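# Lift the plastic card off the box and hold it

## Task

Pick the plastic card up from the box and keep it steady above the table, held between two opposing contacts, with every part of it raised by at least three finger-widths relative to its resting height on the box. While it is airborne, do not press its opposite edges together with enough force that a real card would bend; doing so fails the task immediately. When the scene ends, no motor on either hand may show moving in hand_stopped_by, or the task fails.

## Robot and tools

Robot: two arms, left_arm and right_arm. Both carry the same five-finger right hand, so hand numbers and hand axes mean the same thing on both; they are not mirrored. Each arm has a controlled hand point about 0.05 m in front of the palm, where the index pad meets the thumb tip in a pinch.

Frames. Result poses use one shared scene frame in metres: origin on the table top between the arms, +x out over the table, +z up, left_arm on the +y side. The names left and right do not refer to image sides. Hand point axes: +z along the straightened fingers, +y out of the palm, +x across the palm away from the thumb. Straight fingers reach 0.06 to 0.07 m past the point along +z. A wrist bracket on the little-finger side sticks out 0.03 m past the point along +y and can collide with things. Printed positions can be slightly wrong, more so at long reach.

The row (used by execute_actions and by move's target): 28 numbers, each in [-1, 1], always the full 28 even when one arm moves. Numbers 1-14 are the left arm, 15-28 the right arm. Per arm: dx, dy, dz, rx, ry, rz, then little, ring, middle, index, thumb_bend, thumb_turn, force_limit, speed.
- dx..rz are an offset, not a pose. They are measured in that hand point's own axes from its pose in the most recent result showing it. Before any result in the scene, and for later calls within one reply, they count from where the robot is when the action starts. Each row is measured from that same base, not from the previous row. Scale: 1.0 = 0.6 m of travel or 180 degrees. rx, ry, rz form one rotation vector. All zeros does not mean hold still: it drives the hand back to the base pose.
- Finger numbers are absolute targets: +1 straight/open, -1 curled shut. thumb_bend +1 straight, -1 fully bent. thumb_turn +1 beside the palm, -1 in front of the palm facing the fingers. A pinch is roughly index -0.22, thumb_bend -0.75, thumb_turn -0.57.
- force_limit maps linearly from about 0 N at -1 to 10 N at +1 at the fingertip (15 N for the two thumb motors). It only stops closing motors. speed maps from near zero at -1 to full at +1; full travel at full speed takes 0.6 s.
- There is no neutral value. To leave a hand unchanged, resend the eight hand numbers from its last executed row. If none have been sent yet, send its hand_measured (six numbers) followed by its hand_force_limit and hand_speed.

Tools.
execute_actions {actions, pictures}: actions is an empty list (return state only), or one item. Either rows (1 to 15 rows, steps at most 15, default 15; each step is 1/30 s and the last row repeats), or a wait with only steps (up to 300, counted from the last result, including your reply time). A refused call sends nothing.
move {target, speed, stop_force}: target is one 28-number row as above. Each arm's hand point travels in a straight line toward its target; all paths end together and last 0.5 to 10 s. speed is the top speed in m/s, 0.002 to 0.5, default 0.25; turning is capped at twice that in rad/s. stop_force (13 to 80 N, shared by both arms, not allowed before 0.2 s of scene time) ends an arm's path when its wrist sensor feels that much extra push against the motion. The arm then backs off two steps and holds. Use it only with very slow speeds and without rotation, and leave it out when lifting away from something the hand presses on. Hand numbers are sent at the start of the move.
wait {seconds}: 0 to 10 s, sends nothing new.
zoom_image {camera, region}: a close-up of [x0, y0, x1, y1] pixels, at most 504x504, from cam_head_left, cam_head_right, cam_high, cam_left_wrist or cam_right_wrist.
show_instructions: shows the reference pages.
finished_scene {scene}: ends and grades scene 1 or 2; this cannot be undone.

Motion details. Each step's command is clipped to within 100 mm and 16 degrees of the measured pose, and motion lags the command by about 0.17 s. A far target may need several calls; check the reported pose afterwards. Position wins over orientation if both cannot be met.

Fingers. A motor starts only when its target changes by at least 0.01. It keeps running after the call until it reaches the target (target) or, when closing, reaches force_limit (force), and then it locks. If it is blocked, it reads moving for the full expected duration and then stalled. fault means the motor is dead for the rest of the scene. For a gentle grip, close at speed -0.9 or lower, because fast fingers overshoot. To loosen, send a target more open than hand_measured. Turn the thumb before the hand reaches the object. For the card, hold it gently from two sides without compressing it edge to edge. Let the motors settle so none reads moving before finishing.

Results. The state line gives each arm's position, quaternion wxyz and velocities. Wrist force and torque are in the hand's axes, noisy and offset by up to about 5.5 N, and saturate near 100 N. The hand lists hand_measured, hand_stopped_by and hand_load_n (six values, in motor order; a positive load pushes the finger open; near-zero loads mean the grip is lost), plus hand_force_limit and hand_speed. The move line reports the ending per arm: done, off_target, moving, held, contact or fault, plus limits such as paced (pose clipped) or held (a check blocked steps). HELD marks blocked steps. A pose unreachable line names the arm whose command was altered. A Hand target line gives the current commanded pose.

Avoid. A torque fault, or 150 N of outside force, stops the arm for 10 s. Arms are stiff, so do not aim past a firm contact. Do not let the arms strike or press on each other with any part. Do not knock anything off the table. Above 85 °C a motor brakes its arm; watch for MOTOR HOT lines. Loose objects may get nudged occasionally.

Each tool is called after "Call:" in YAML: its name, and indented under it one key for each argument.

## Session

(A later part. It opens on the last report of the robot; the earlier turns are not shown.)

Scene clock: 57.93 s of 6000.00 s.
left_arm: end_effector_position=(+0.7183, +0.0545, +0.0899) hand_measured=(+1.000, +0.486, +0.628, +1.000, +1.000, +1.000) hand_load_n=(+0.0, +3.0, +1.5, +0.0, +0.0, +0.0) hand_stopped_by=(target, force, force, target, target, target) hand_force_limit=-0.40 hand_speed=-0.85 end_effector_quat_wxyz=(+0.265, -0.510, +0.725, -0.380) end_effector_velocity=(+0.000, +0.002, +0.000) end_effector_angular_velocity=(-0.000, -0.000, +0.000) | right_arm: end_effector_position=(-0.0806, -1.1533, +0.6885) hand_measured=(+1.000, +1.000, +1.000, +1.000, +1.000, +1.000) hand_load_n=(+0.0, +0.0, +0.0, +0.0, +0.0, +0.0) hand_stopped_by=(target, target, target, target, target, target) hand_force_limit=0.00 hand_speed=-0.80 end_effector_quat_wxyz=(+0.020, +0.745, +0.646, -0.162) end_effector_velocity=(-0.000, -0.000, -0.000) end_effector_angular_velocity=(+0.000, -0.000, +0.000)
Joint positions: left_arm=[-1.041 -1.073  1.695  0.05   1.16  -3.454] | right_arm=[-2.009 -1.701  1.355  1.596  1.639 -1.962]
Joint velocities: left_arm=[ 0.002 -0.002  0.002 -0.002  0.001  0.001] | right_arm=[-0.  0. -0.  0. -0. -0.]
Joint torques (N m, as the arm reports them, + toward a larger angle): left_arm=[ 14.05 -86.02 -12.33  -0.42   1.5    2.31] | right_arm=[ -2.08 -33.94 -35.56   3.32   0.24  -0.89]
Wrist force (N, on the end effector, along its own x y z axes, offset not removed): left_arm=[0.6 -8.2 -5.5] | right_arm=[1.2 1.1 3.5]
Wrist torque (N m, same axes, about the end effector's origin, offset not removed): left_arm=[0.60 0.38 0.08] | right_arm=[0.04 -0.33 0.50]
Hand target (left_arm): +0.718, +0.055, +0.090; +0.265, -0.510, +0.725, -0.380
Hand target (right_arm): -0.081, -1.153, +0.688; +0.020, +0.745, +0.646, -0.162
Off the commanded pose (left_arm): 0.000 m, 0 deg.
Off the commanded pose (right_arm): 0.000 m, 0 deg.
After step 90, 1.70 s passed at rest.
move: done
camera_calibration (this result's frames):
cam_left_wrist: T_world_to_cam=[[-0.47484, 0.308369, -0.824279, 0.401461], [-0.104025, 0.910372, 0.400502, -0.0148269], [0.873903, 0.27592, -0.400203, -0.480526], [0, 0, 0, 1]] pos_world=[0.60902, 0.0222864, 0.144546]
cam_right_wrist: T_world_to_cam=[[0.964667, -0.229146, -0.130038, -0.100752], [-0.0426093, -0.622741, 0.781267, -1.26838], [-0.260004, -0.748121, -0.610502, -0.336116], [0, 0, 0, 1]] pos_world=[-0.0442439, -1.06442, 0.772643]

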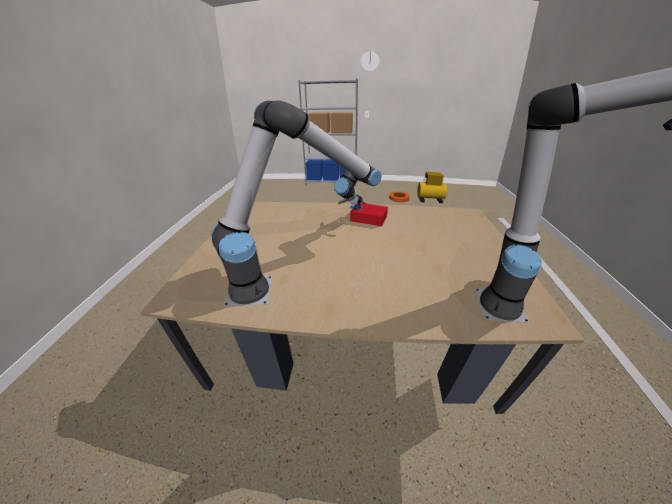

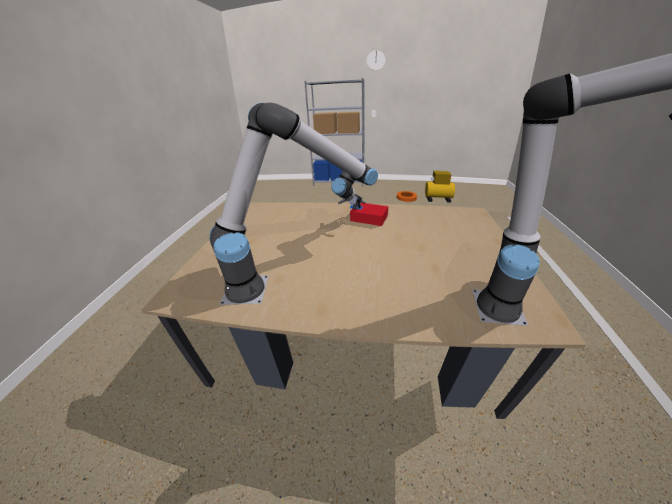

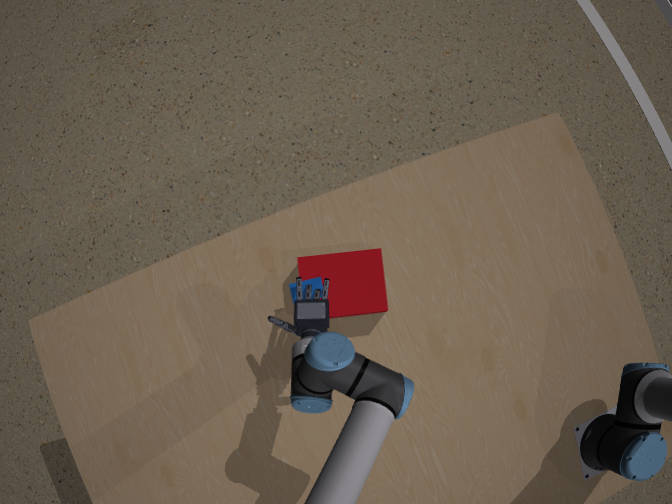

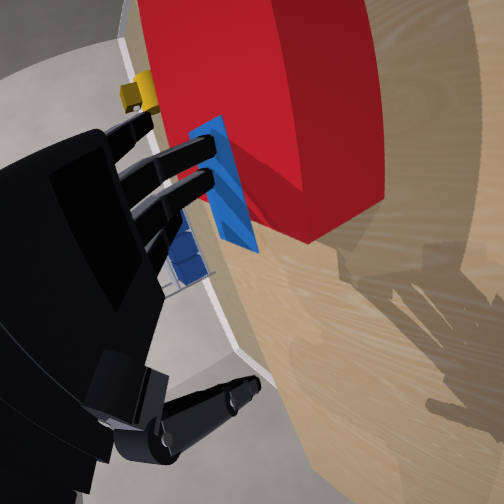

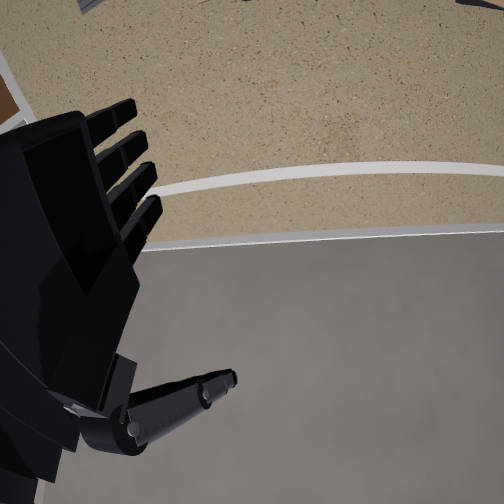

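Call:
move:
  target: [-0.009,0,0,0,0,0,1,0.4,0.4,1,1,1,-0.4,-0.85, 0,0,0,0,0,0,1,1,1,1,1,1,0,-0.8]
  speed: 0.02

Call:
move:
  target: [0,-0.082,-0.057,0,0,0,1,0.4,0.4,1,1,1,-0.4,-0.85, 0,0,0,0,0,0,1,1,1,1,1,1,0,-0.8]
  speed: 0.1

Call:
move:
  target: [-0.125,-0.014,0.078,-0.222,-0.265,-0.508,-1,-1,-1,0.2,-0.75,-0.57,0,0, 0,0,0,0,0,0,1,1,1,1,1,1,0,-0.8]
  speed: 0.35

Scene clock: 70.13 s of 6000.00 s.
left_arm: end_effector_position=(+0.7200, +0.0594, +0.0898) hand_measured=(+1.000, +0.486, +0.628, +1.000, +1.000, +1.000) hand_load_n=(+0.0, +3.0, +1.5, +0.0, +0.0, +0.0) hand_stopped_by=(target, force, force, target, target, target) hand_force_limit=-0.40 hand_speed=-0.85 end_effector_quat_wxyz=(+0.265, -0.510, +0.725, -0.380) end_effector_velocity=(+0.000, +0.001, +0.000) end_effector_angular_velocity=(-0.000, -0.000, -0.001) | right_arm: end_effector_position=(-0.0806, -1.1533, +0.6885) hand_measured=(+1.000, +1.000, +1.000, +1.000, +1.000, +1.000) hand_load_n=(+0.0, +0.0, +0.0, +0.0, +0.0, +0.0) hand_stopped_by=(target, target, target, target, target, target) hand_force_limit=0.00 hand_speed=-0.80 end_effector_quat_wxyz=(+0.020, +0.745, +0.646, -0.162) end_effector_velocity=(-0.000, -0.000, -0.000) end_effector_angular_velocity=(+0.001, -0.001, -0.000)
Joint positions: left_arm=[-1.035 -1.075  1.698  0.048  1.165 -3.45 ] | right_arm=[-2.009 -1.701  1.355  1.596  1.639 -1.962]
Joint velocities: left_arm=[ 0.001 -0.001  0.001 -0.001  0.002  0.002] | right_arm=[-0.     0.001  0.     0.     0.     0.   ]
Joint torques (N m, as the arm reports them, + toward a larger angle): left_arm=[ 14.14 -85.34 -11.88  -0.34   1.77   2.47] | right_arm=[ -3.15 -33.62 -34.79   3.21   0.46  -0.89]
Wrist force (N, on the end effector, along its own x y z axes, offset not removed): left_arm=[-0.3 -8.1 -2.6] | right_arm=[3.4 1.4 3.8]
Wrist torque (N m, same axes, about the end effector's origin, offset not removed): left_arm=[0.56 0.41 -0.01] | right_arm=[0.02 -0.68 0.50]
Hand target (left_arm): +0.720, +0.060, +0.090; +0.265, -0.510, +0.725, -0.380
Hand target (right_arm): -0.081, -1.153, +0.688; +0.020, +0.745, +0.646, -0.162
Off the commanded pose (left_arm): 0.000 m, 0 deg.
Off the commanded pose (right_arm): 0.000 m, 0 deg.
After step 90, 8.50 s passed at rest.
move: done
camera_calibration (this result's frames):
cam_left_wrist: T_world_to_cam=[[-0.474829, 0.308379, -0.824281, 0.400776], [-0.104039, 0.910364, 0.400516, -0.0190751], [0.873907, 0.275934, -0.400184, -0.48343], [0, 0, 0, 1]] pos_world=[0.610788, 0.0271692, 0.144531]
cam_right_wrist: T_world_to_cam=[[0.964667, -0.229145, -0.130038, -0.100752], [-0.0426091, -0.622741, 0.781267, -1.26838], [-0.260004, -0.748122, -0.610502, -0.336116], [0, 0, 0, 1]] pos_world=[-0.0442439, -1.06442, 0.772643]

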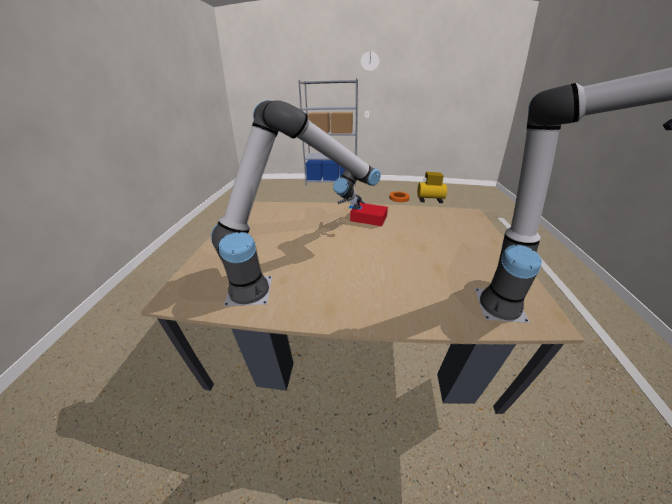

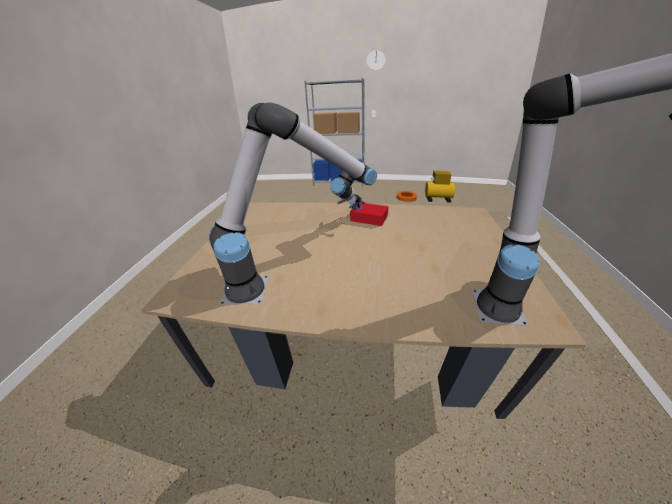

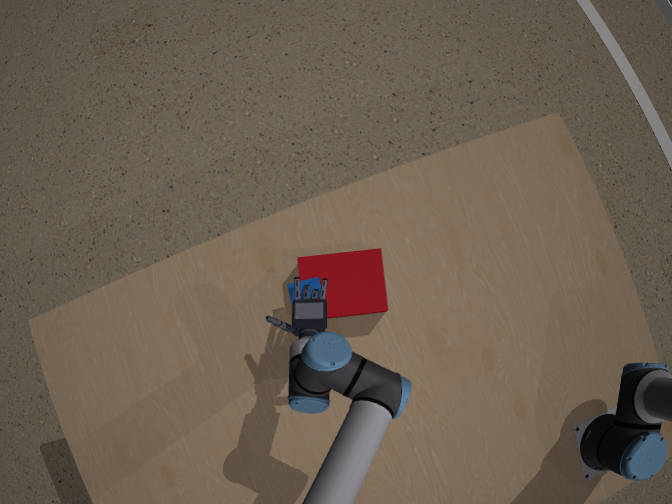

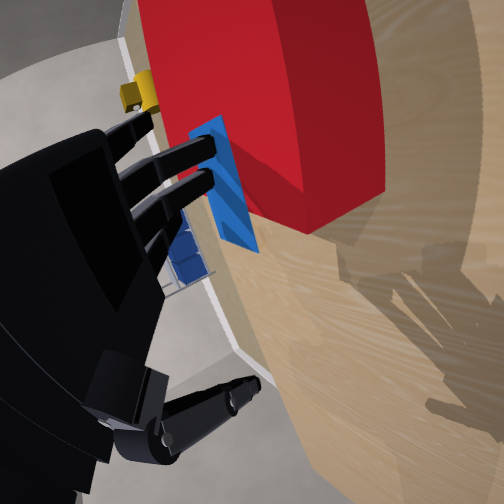

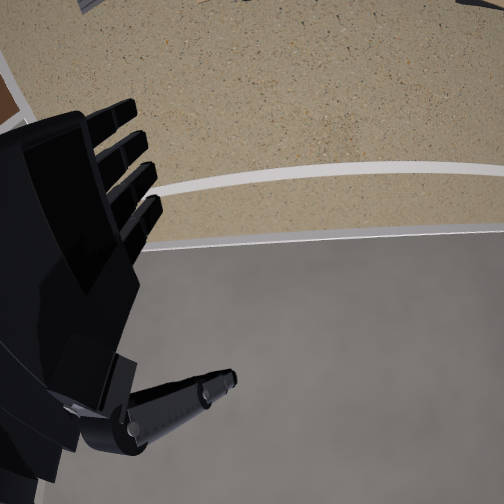

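Scene clock: 71.20 s of 6000.00 s.
left_arm: end_effector_position=(+0.7203, +0.0596, +0.1495) hand_measured=(+1.000, +0.486, +0.626, +1.000, +1.000, +1.000) hand_load_n=(+0.0, +0.0, +0.0, +0.0, +0.0, +0.0) hand_stopped_by=(target, force, force, target, target, target) hand_force_limit=-0.40 hand_speed=-0.85 end_effector_quat_wxyz=(+0.265, -0.510, +0.725, -0.380) end_effector_velocity=(+0.000, -0.000, +0.003) end_effector_angular_velocity=(-0.001, -0.001, +0.000) | right_arm: end_effector_position=(-0.0806, -1.1533, +0.6885) hand_measured=(+1.000, +1.000, +1.000, +1.000, +1.000, +1.000) hand_load_n=(+0.0, +0.0, +0.0, +0.0, +0.0, +0.0) hand_stopped_by=(target, target, target, target, target, target) hand_force_limit=0.00 hand_speed=-0.80 end_effector_quat_wxyz=(+0.020, +0.745, +0.646, -0.162) end_effector_velocity=(+0.000, +0.000, +0.000) end_effector_angular_velocity=(-0.000, +0.000, -0.000)
Joint positions: left_arm=[-1.034 -1.128  1.658  0.141  1.166 -3.449] | right_arm=[-2.009 -1.701  1.355  1.596  1.639 -1.962]
Joint velocities: left_arm=[ 0.    -0.002 -0.002  0.003 -0.     0.   ] | right_arm=[ 0. -0. -0. -0.  0.  0.]
Joint torques (N m, as the arm reports them, + toward a larger angle): left_arm=[ 11.49 -91.7  -43.17   4.29   0.97  -0.7 ] | right_arm=[ -1.57 -32.35 -35.09   2.92   0.42  -0.81]
Wrist force (N, on the end effector, along its own x y z axes, offset not removed): left_arm=[-4.1 2.2 0.7] | right_arm=[2.2 -1.6 3.8]
Wrist torque (N m, same axes, about the end effector's origin, offset not removed): left_arm=[0.48 0.57 0.07] | right_arm=[-0.48 -0.33 0.42]
Hand target (left_arm): +0.720, +0.060, +0.150; +0.265, -0.510, +0.725, -0.380
Hand target (right_arm): -0.081, -1.153, +0.688; +0.020, +0.745, +0.646, -0.162
Off the commanded pose (left_arm): 0.000 m, 0 deg.
Off the commanded pose (right_arm): 0.000 m, 0 deg.
move: done
camera_calibration (this result's frames):
cam_left_wrist: T_world_to_cam=[[-0.474768, 0.308489, -0.824275, 0.44997], [-0.103997, 0.910333, 0.400597, -0.0431697], [0.873945, 0.275913, -0.400115, -0.459845], [0, 0, 0, 1]] pos_world=[0.611021, 0.0273649, 0.204202]
cam_right_wrist: T_world_to_cam=[[0.964667, -0.229146, -0.130038, -0.100753], [-0.0426095, -0.622741, 0.781267, -1.26838], [-0.260004, -0.748121, -0.610502, -0.336116], [0, 0, 0, 1]] pos_world=[-0.0442439, -1.06442, 0.772643]

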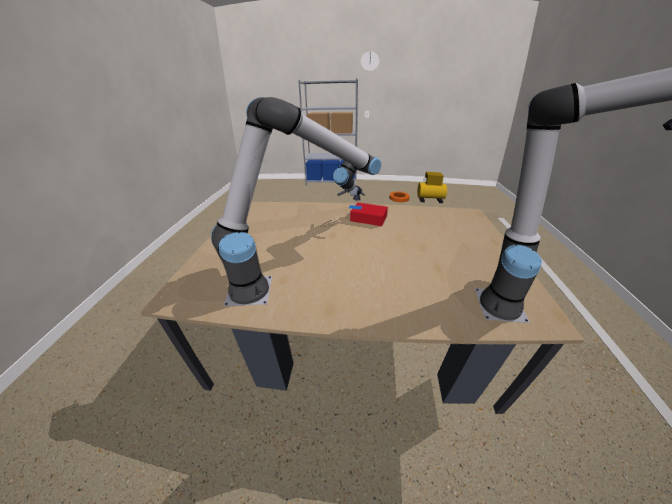

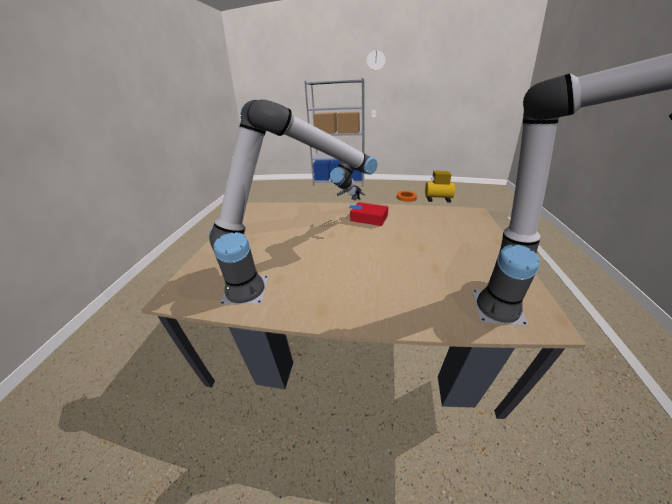

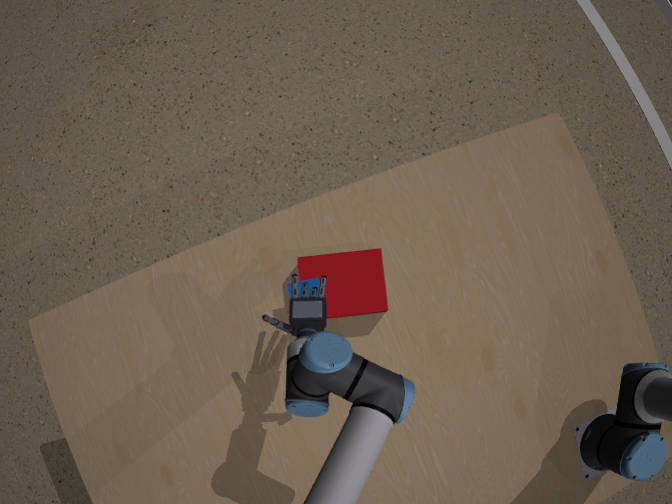

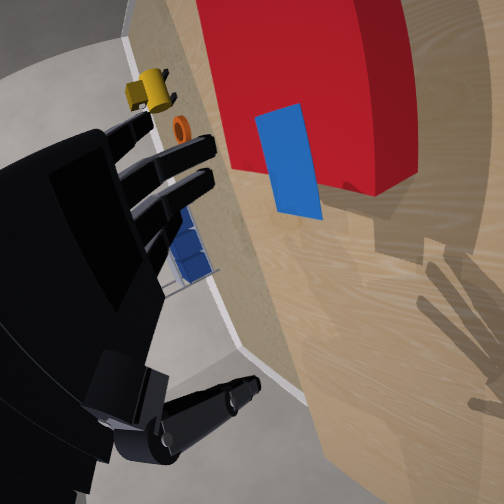

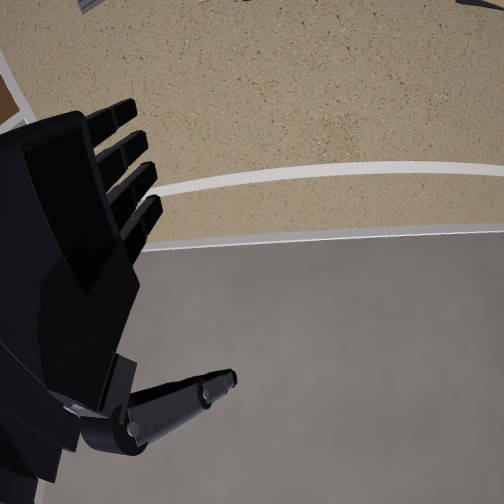

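Scene clock: 74.50 s of 6000.00 s.
left_arm: end_effector_position=(+0.7863, +0.1157, +0.1288) hand_measured=(-1.000, -1.000, -1.000, +0.200, -0.750, -0.570) hand_load_n=(+0.0, +0.0, +0.0, +0.0, +0.0, +0.0) hand_stopped_by=(target, target, target, target, target, target) hand_force_limit=0.00 hand_speed=0.00 end_effector_quat_wxyz=(+0.001, +0.996, -0.086, +0.001) end_effector_velocity=(+0.000, +0.001, -0.000) end_effector_angular_velocity=(-0.004, +0.007, +0.011) | right_arm: end_effector_position=(-0.0806, -1.1533, +0.6885) hand_measured=(+1.000, +1.000, +1.000, +1.000, +1.000, +1.000) hand_load_n=(+0.0, +0.0, +0.0, +0.0, +0.0, +0.0) hand_stopped_by=(target, target, target, target, target, target) hand_force_limit=0.00 hand_speed=-0.80 end_effector_quat_wxyz=(+0.020, +0.745, +0.646, -0.162) end_effector_velocity=(+0.000, +0.000, +0.000) end_effector_angular_velocity=(-0.000, +0.000, +0.000)
Joint positions: left_arm=[-0.726 -0.663  0.949  1.282  1.573 -5.081] | right_arm=[-2.009 -1.701  1.355  1.596  1.639 -1.962]
Joint velocities: left_arm=[ 0.003  0.003 -0.003  0.004  0.007 -0.008] | right_arm=[ 0. -0.  0. -0. -0. -0.]
Joint torques (N m, as the arm reports them, + toward a larger angle): left_arm=[ 10.34 -90.69 -43.79   7.16   1.92  -1.62] | right_arm=[ -1.5  -32.85 -35.39   3.38   0.39  -0.71]
Wrist force (N, on the end effector, along its own x y z axes, offset not removed): left_arm=[-1.3 -2.7 -1.0] | right_arm=[-0.4 -0.1 5.6]
Wrist torque (N m, same axes, about the end effector's origin, offset not removed): left_arm=[-0.10 0.27 0.01] | right_arm=[-0.37 -0.03 0.26]
Hand target (left_arm): +0.786, +0.116, +0.129; +0.002, +0.996, -0.086, +0.000
Hand target (right_arm): -0.081, -1.153, +0.688; +0.020, +0.745, +0.646, -0.162
Off the commanded pose (left_arm): 0.001 m, 0 deg.
Off the commanded pose (right_arm): 0.000 m, 0 deg.
move: done
camera_calibration (this result's frames):
cam_left_wrist: T_world_to_cam=[[-0.300035, -0.953797, -0.0158304, 0.351475], [-0.7907, 0.239378, 0.563464, 0.517516], [-0.53364, 0.181576, -0.825989, 0.631203], [0, 0, 0, 1]] pos_world=[0.851491, 0.0967423, 0.235329]
cam_right_wrist: T_world_to_cam=[[0.964667, -0.229145, -0.130038, -0.100752], [-0.0426093, -0.622741, 0.781267, -1.26838], [-0.260004, -0.748122, -0.610502, -0.336116], [0, 0, 0, 1]] pos_world=[-0.0442439, -1.06442, 0.772643]

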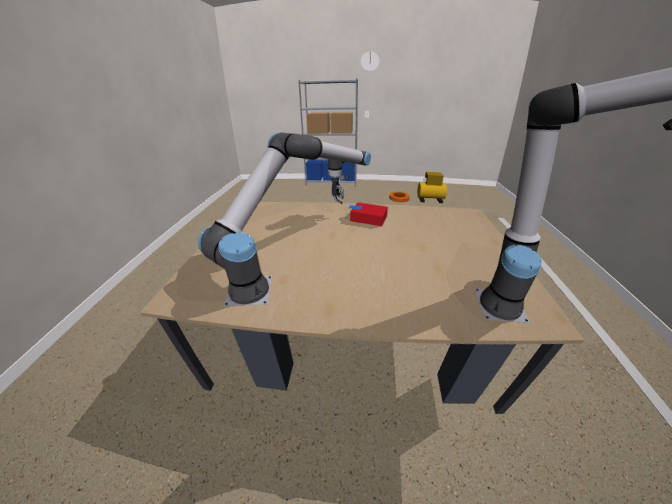

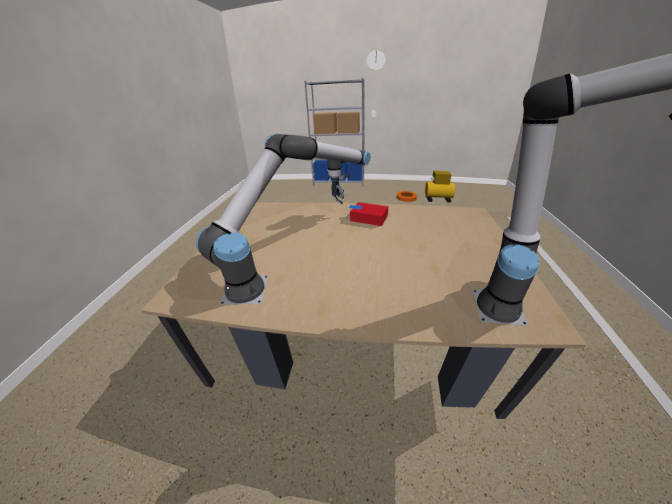

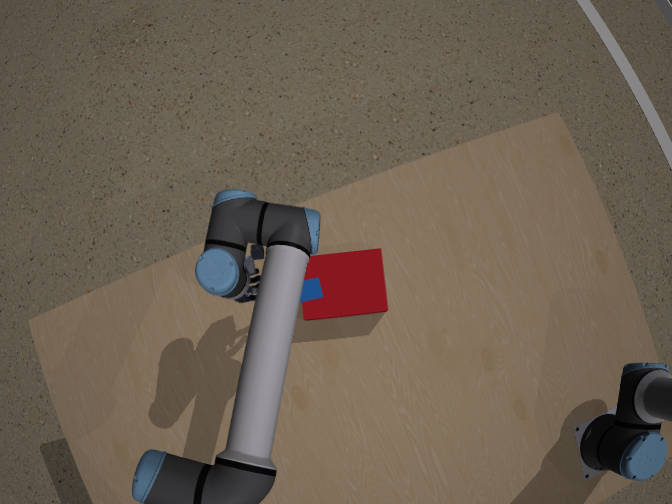

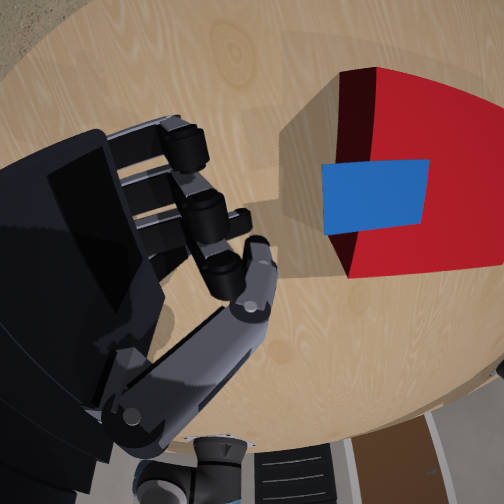

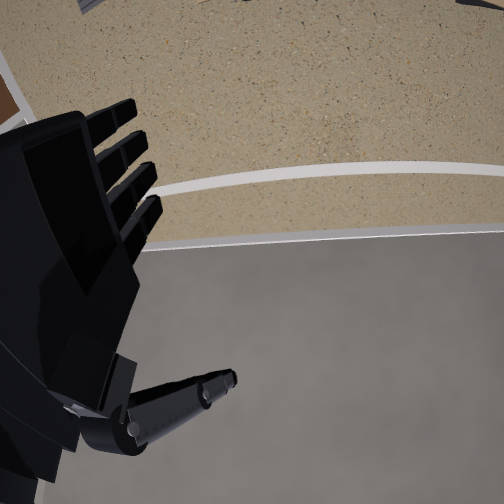

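Call:
move:
  target: [-0.008,0.033,0.078,0,0,0,-1,-1,-1,0.2,-0.75,-0.57,0,0, 0,0,0,0,0,0,1,1,1,1,1,1,0,-0.8]
  speed: 0.08

Call:
zoom_image:
  camera: "cam_head_left"
  region: [325, 185, 381, 225]

Scene clock: 85.63 s of 6000.00 s.
left_arm: end_effector_position=(+0.7781, +0.0970, +0.0822) hand_measured=(-1.000, -1.000, -1.000, +0.200, -0.750, -0.570) hand_load_n=(+0.0, +0.0, +0.0, +0.0, +0.0, +0.0) hand_stopped_by=(target, target, target, target, target, target) hand_force_limit=0.00 hand_speed=0.00 end_effector_quat_wxyz=(+0.001, +0.996, -0.086, +0.001) end_effector_velocity=(-0.000, -0.000, -0.002) end_effector_angular_velocity=(-0.000, -0.000, +0.000) | right_arm: end_effector_position=(-0.0806, -1.1533, +0.6885) hand_measured=(+1.000, +1.000, +1.000, +1.000, +1.000, +1.000) hand_load_n=(+0.0, +0.0, +0.0, +0.0, +0.0, +0.0) hand_stopped_by=(target, target, target, target, target, target) hand_force_limit=0.00 hand_speed=-0.80 end_effector_quat_wxyz=(+0.020, +0.745, +0.646, -0.162) end_effector_velocity=(+0.000, +0.000, +0.000) end_effector_angular_velocity=(-0.000, -0.000, +0.001)
Joint positions: left_arm=[-0.748 -0.636  0.984  1.221  1.573 -5.103] | right_arm=[-2.009 -1.701  1.355  1.596  1.639 -1.962]
Joint velocities: left_arm=[-0.     0.001  0.001 -0.002 -0.    -0.001] | right_arm=[ 0. -0. -0.  0. -0. -0.]
Joint torques (N m, as the arm reports them, + toward a larger angle): left_arm=[-11.34 -95.45 -21.13   1.03  -2.5   -1.72] | right_arm=[ -1.93 -32.27 -35.26   3.17   0.42  -0.6 ]
Wrist force (N, on the end effector, along its own x y z axes, offset not removed): left_arm=[-1.4 0.4 0.4] | right_arm=[1.2 1.1 2.3]
Wrist torque (N m, same axes, about the end effector's origin, offset not removed): left_arm=[0.12 0.24 0.08] | right_arm=[0.11 -0.26 0.41]
Hand target (left_arm): +0.778, +0.097, +0.082; +0.001, +0.996, -0.086, +0.001
Hand target (right_arm): -0.081, -1.153, +0.688; +0.020, +0.745, +0.646, -0.162
Off the commanded pose (left_arm): 0.000 m, 0 deg.
Off the commanded pose (right_arm): 0.000 m, 0 deg.
After step 90, 7.03 s passed at rest.
move: done
camera_calibration (this result's frames):
cam_left_wrist: T_world_to_cam=[[-0.300031, -0.9538, -0.0157431, 0.330402], [-0.790684, 0.23942, 0.563468, 0.541775], [-0.533666, 0.181506, -0.825988, 0.591842], [0, 0, 0, 1]] pos_world=[0.84335, 0.0780027, 0.188783]
cam_right_wrist: T_world_to_cam=[[0.964667, -0.229145, -0.130038, -0.100752], [-0.0426093, -0.622741, 0.781267, -1.26838], [-0.260004, -0.748122, -0.610502, -0.336116], [0, 0, 0, 1]] pos_world=[-0.0442438, -1.06442, 0.772643]

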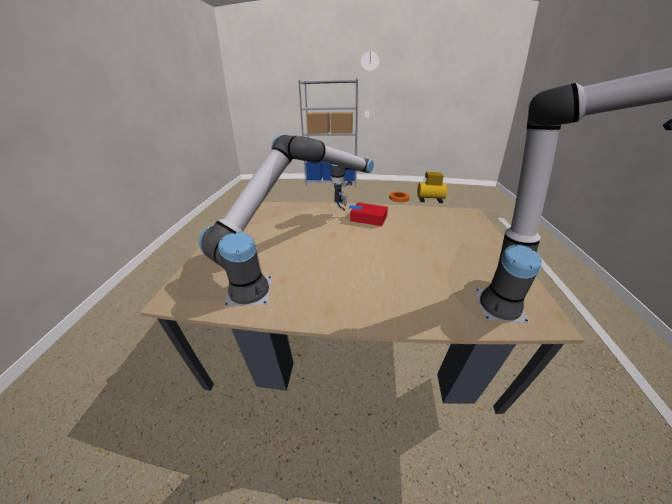

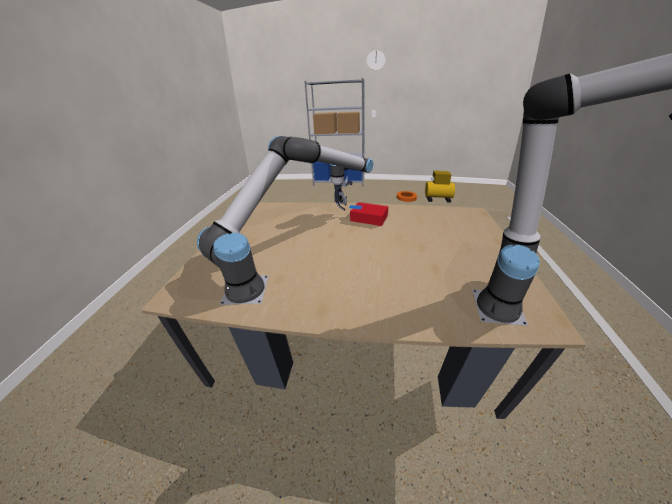

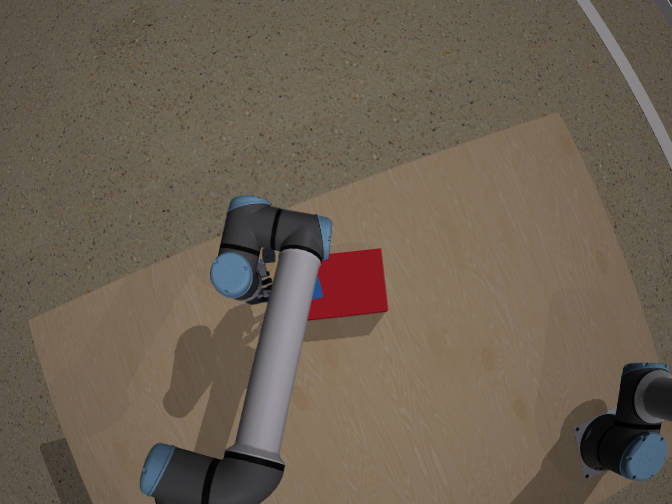

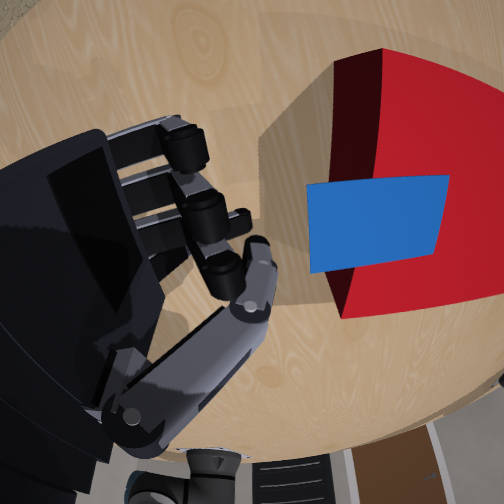

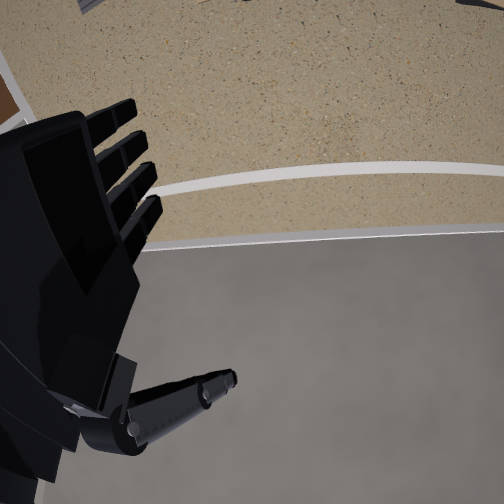

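Region (325, 185, 381, 225) of cam_head_left's 672x504 image, scaled by 9.000, with more detail than that image has; it fills the top 360 rows of this view, and the rest is white.

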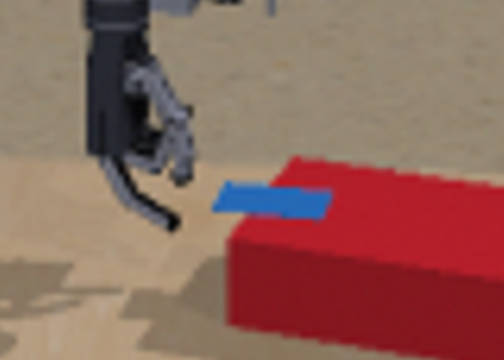

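Call:
move:
  target: [0,0.072,0.004,0,0,0,-1,-1,-1,0.2,-0.75,-0.57,0,0, 0,0,0,0,0,0,1,1,1,1,1,1,0,-0.8]
  speed: 0.04

Call:
move:
  target: [0,0,0.009,0,0,0,-1,-1,-1,-0.5,-0.75,-0.57,0.2,-0.88, 0,0,0,0,0,0,1,1,1,1,1,1,0,-0.8]
  speed: 0.02

Scene clock: 91.97 s of 6000.00 s.
left_arm: end_effector_position=(+0.7707, +0.0546, +0.0800) hand_measured=(-1.000, -1.000, -1.000, +0.200, -0.750, -0.570) hand_load_n=(+0.0, +0.0, +0.0, +0.0, +0.0, +0.0) hand_stopped_by=(target, target, target, target, target, target) hand_force_limit=0.00 hand_speed=0.00 end_effector_quat_wxyz=(+0.001, +0.996, -0.086, +0.001) end_effector_velocity=(-0.000, -0.001, +0.000) end_effector_angular_velocity=(+0.001, +0.001, +0.001) | right_arm: end_effector_position=(-0.0806, -1.1533, +0.6885) hand_measured=(+1.000, +1.000, +1.000, +1.000, +1.000, +1.000) hand_load_n=(+0.0, +0.0, +0.0, +0.0, +0.0, +0.0) hand_stopped_by=(target, target, target, target, target, target) hand_force_limit=0.00 hand_speed=-0.80 end_effector_quat_wxyz=(+0.020, +0.745, +0.646, -0.162) end_effector_velocity=(+0.000, +0.000, -0.000) end_effector_angular_velocity=(-0.000, +0.001, +0.000)
Joint positions: left_arm=[-0.791 -0.616  0.95   1.234  1.573 -5.146] | right_arm=[-2.009 -1.701  1.355  1.596  1.639 -1.962]
Joint velocities: left_arm=[-0.001  0.001 -0.002  0.003  0.    -0.002] | right_arm=[ 0.    -0.001  0.001 -0.     0.    -0.001]
Joint torques (N m, as the arm reports them, + toward a larger angle): left_arm=[-12.53 -92.9  -44.06   7.17   1.14  -2.08] | right_arm=[ -3.5  -33.84 -35.38   3.01   0.5   -0.69]
Wrist force (N, on the end effector, along its own x y z axes, offset not removed): left_arm=[1.7 -3.1 -0.7] | right_arm=[0.6 1.0 2.9]
Wrist torque (N m, same axes, about the end effector's origin, offset not removed): left_arm=[-0.32 -0.42 0.18] | right_arm=[0.04 -0.26 0.25]
Hand target (left_arm): +0.771, +0.054, +0.080; +0.001, +0.996, -0.086, +0.001
Hand target (right_arm): -0.081, -1.153, +0.688; +0.020, +0.745, +0.646, -0.162
Off the commanded pose (left_arm): 0.000 m, 0 deg.
Off the commanded pose (right_arm): 0.000 m, 0 deg.
After step 90, 1.90 s passed at rest.
move: done
camera_calibration (this result's frames):
cam_left_wrist: T_world_to_cam=[[-0.30003, -0.953802, -0.0155922, 0.287723], [-0.790663, 0.239502, 0.563463, 0.547351], [-0.533698, 0.181384, -0.825994, 0.593752], [0, 0, 0, 1]] pos_world=[0.835981, 0.0356422, 0.18651]
cam_right_wrist: T_world_to_cam=[[0.964667, -0.229146, -0.130038, -0.100752], [-0.0426093, -0.622741, 0.781267, -1.26838], [-0.260004, -0.748121, -0.610502, -0.336116], [0, 0, 0, 1]] pos_world=[-0.0442439, -1.06442, 0.772643]

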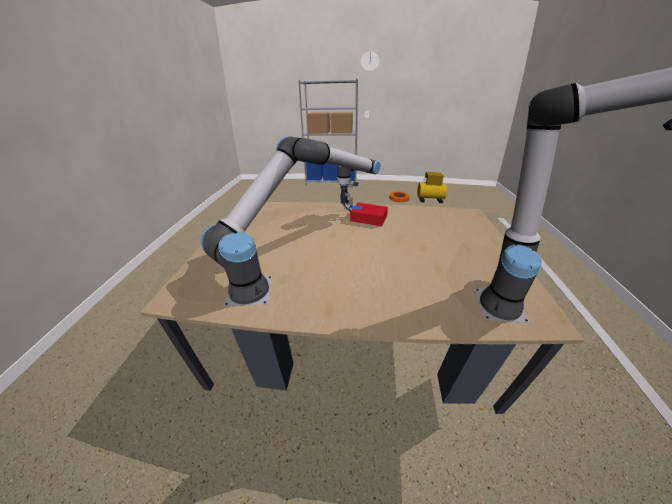

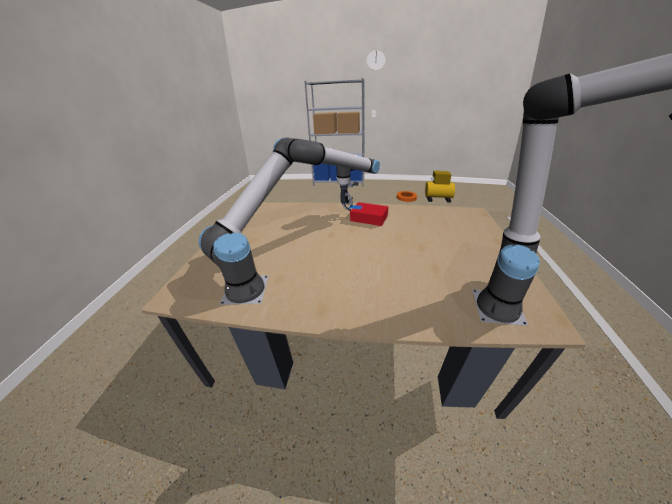

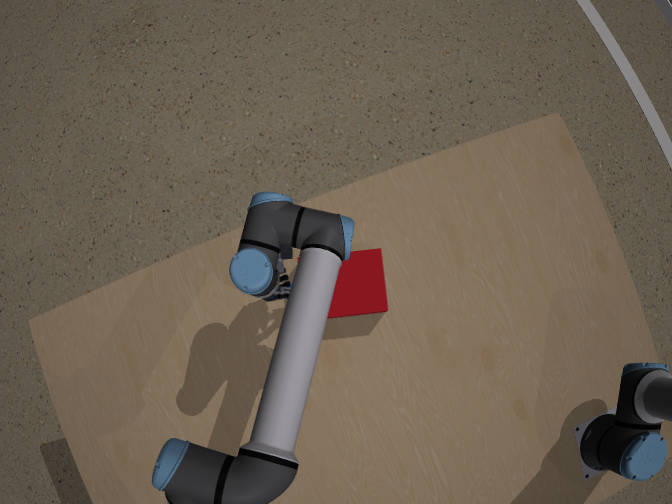

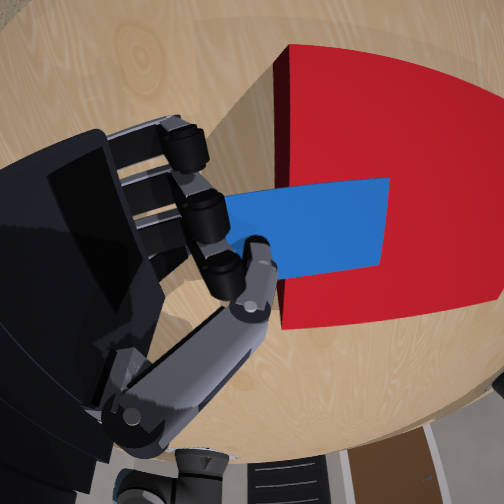

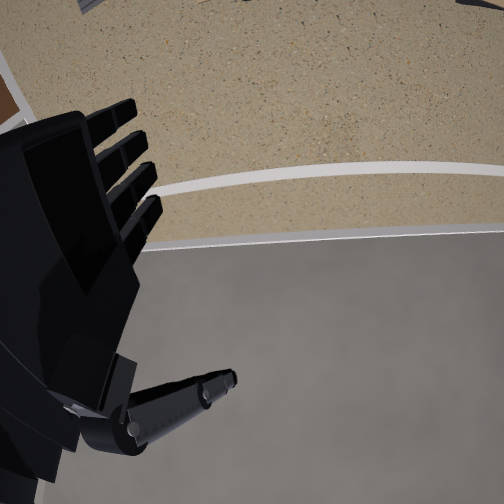

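Scene clock: 94.33 s of 6000.00 s.
left_arm: end_effector_position=(+0.7707, +0.0546, +0.0746) hand_measured=(-1.000, -1.000, -1.000, -0.218, -0.748, -0.570) hand_load_n=(+0.0, +0.0, +0.0, +6.5, +2.0, -1.0) hand_stopped_by=(target, target, target, force, target, target) hand_force_limit=0.20 hand_speed=-0.88 end_effector_quat_wxyz=(+0.001, +0.996, -0.086, +0.001) end_effector_velocity=(-0.000, +0.000, +0.000) end_effector_angular_velocity=(+0.000, +0.001, +0.000) | right_arm: end_effector_position=(-0.0806, -1.1533, +0.6885) hand_measured=(+1.000, +1.000, +1.000, +1.000, +1.000, +1.000) hand_load_n=(+0.0, +0.0, +0.0, +0.0, +0.0, +0.0) hand_stopped_by=(target, target, target, target, target, target) hand_force_limit=0.00 hand_speed=-0.80 end_effector_quat_wxyz=(+0.020, +0.745, +0.646, -0.162) end_effector_velocity=(-0.000, +0.000, -0.000) end_effector_angular_velocity=(+0.001, +0.000, -0.000)
Joint positions: left_arm=[-0.791 -0.612  0.953  1.228  1.573 -5.146] | right_arm=[-2.009 -1.701  1.355  1.596  1.639 -1.962]
Joint velocities: left_arm=[ 0.     0.    -0.     0.001 -0.    -0.   ] | right_arm=[-0.     0.     0.    -0.     0.001  0.   ]
Joint torques (N m, as the arm reports them, + toward a larger angle): left_arm=[ 11.25 -94.95 -20.13   0.55   1.05   2.48] | right_arm=[ -2.53 -33.45 -35.29   3.04   0.33  -0.76]
Wrist force (N, on the end effector, along its own x y z axes, offset not removed): left_arm=[-0.3 -1.8 -3.3] | right_arm=[3.6 0.6 2.6]
Wrist torque (N m, same axes, about the end effector's origin, offset not removed): left_arm=[-0.10 0.00 0.28] | right_arm=[-0.02 -0.69 0.53]
Hand target (left_arm): +0.771, +0.055, +0.075; +0.001, +0.996, -0.086, +0.001
Hand target (right_arm): -0.081, -1.153, +0.688; +0.020, +0.745, +0.646, -0.162
Off the commanded pose (left_arm): 0.000 m, 0 deg.
Off the commanded pose (right_arm): 0.000 m, 0 deg.
move: done
camera_calibration (this result's frames):
cam_left_wrist: T_world_to_cam=[[-0.300027, -0.953803, -0.0155882, 0.287623], [-0.790663, 0.239501, 0.563464, 0.550392], [-0.533701, 0.18138, -0.825993, 0.589292], [0, 0, 0, 1]] pos_world=[0.835975, 0.035631, 0.181109]
cam_right_wrist: T_world_to_cam=[[0.964667, -0.229146, -0.130038, -0.100752], [-0.0426094, -0.622741, 0.781267, -1.26838], [-0.260004, -0.748121, -0.610502, -0.336116], [0, 0, 0, 1]] pos_world=[-0.0442439, -1.06442, 0.772643]

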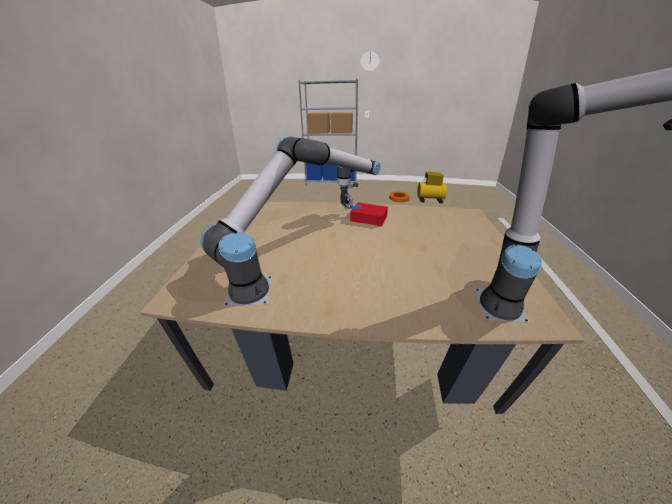

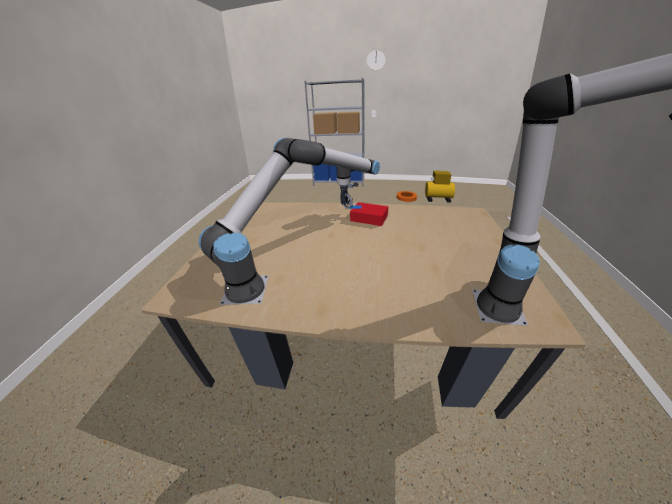

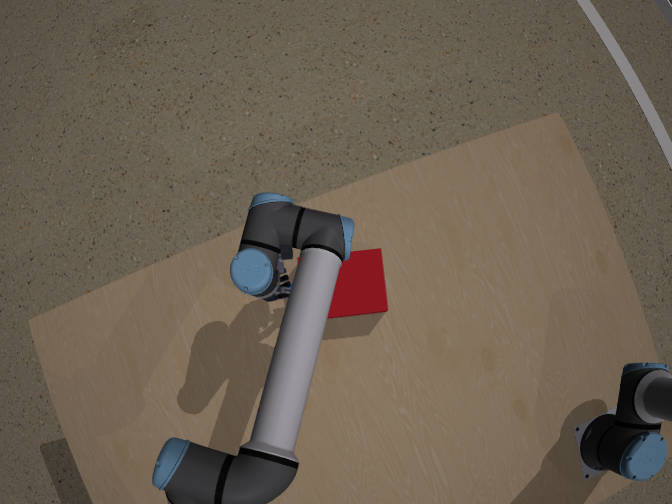

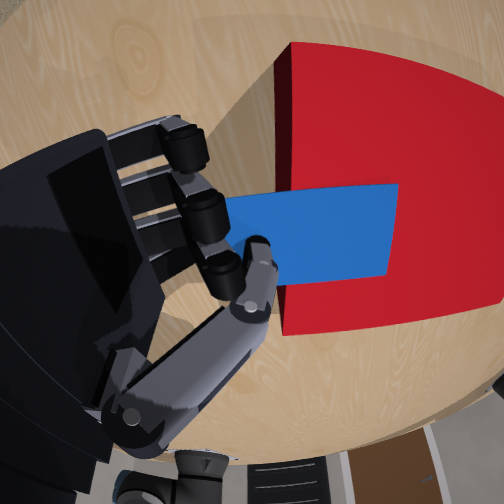

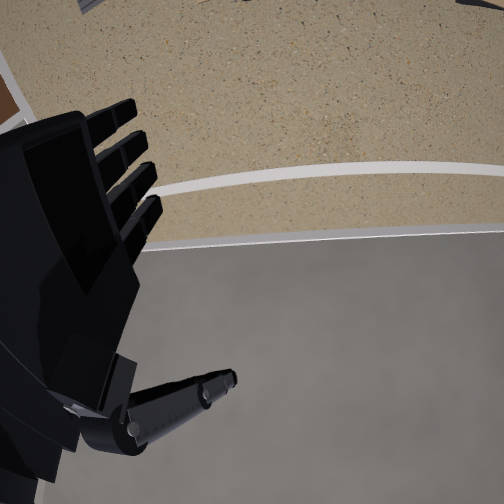

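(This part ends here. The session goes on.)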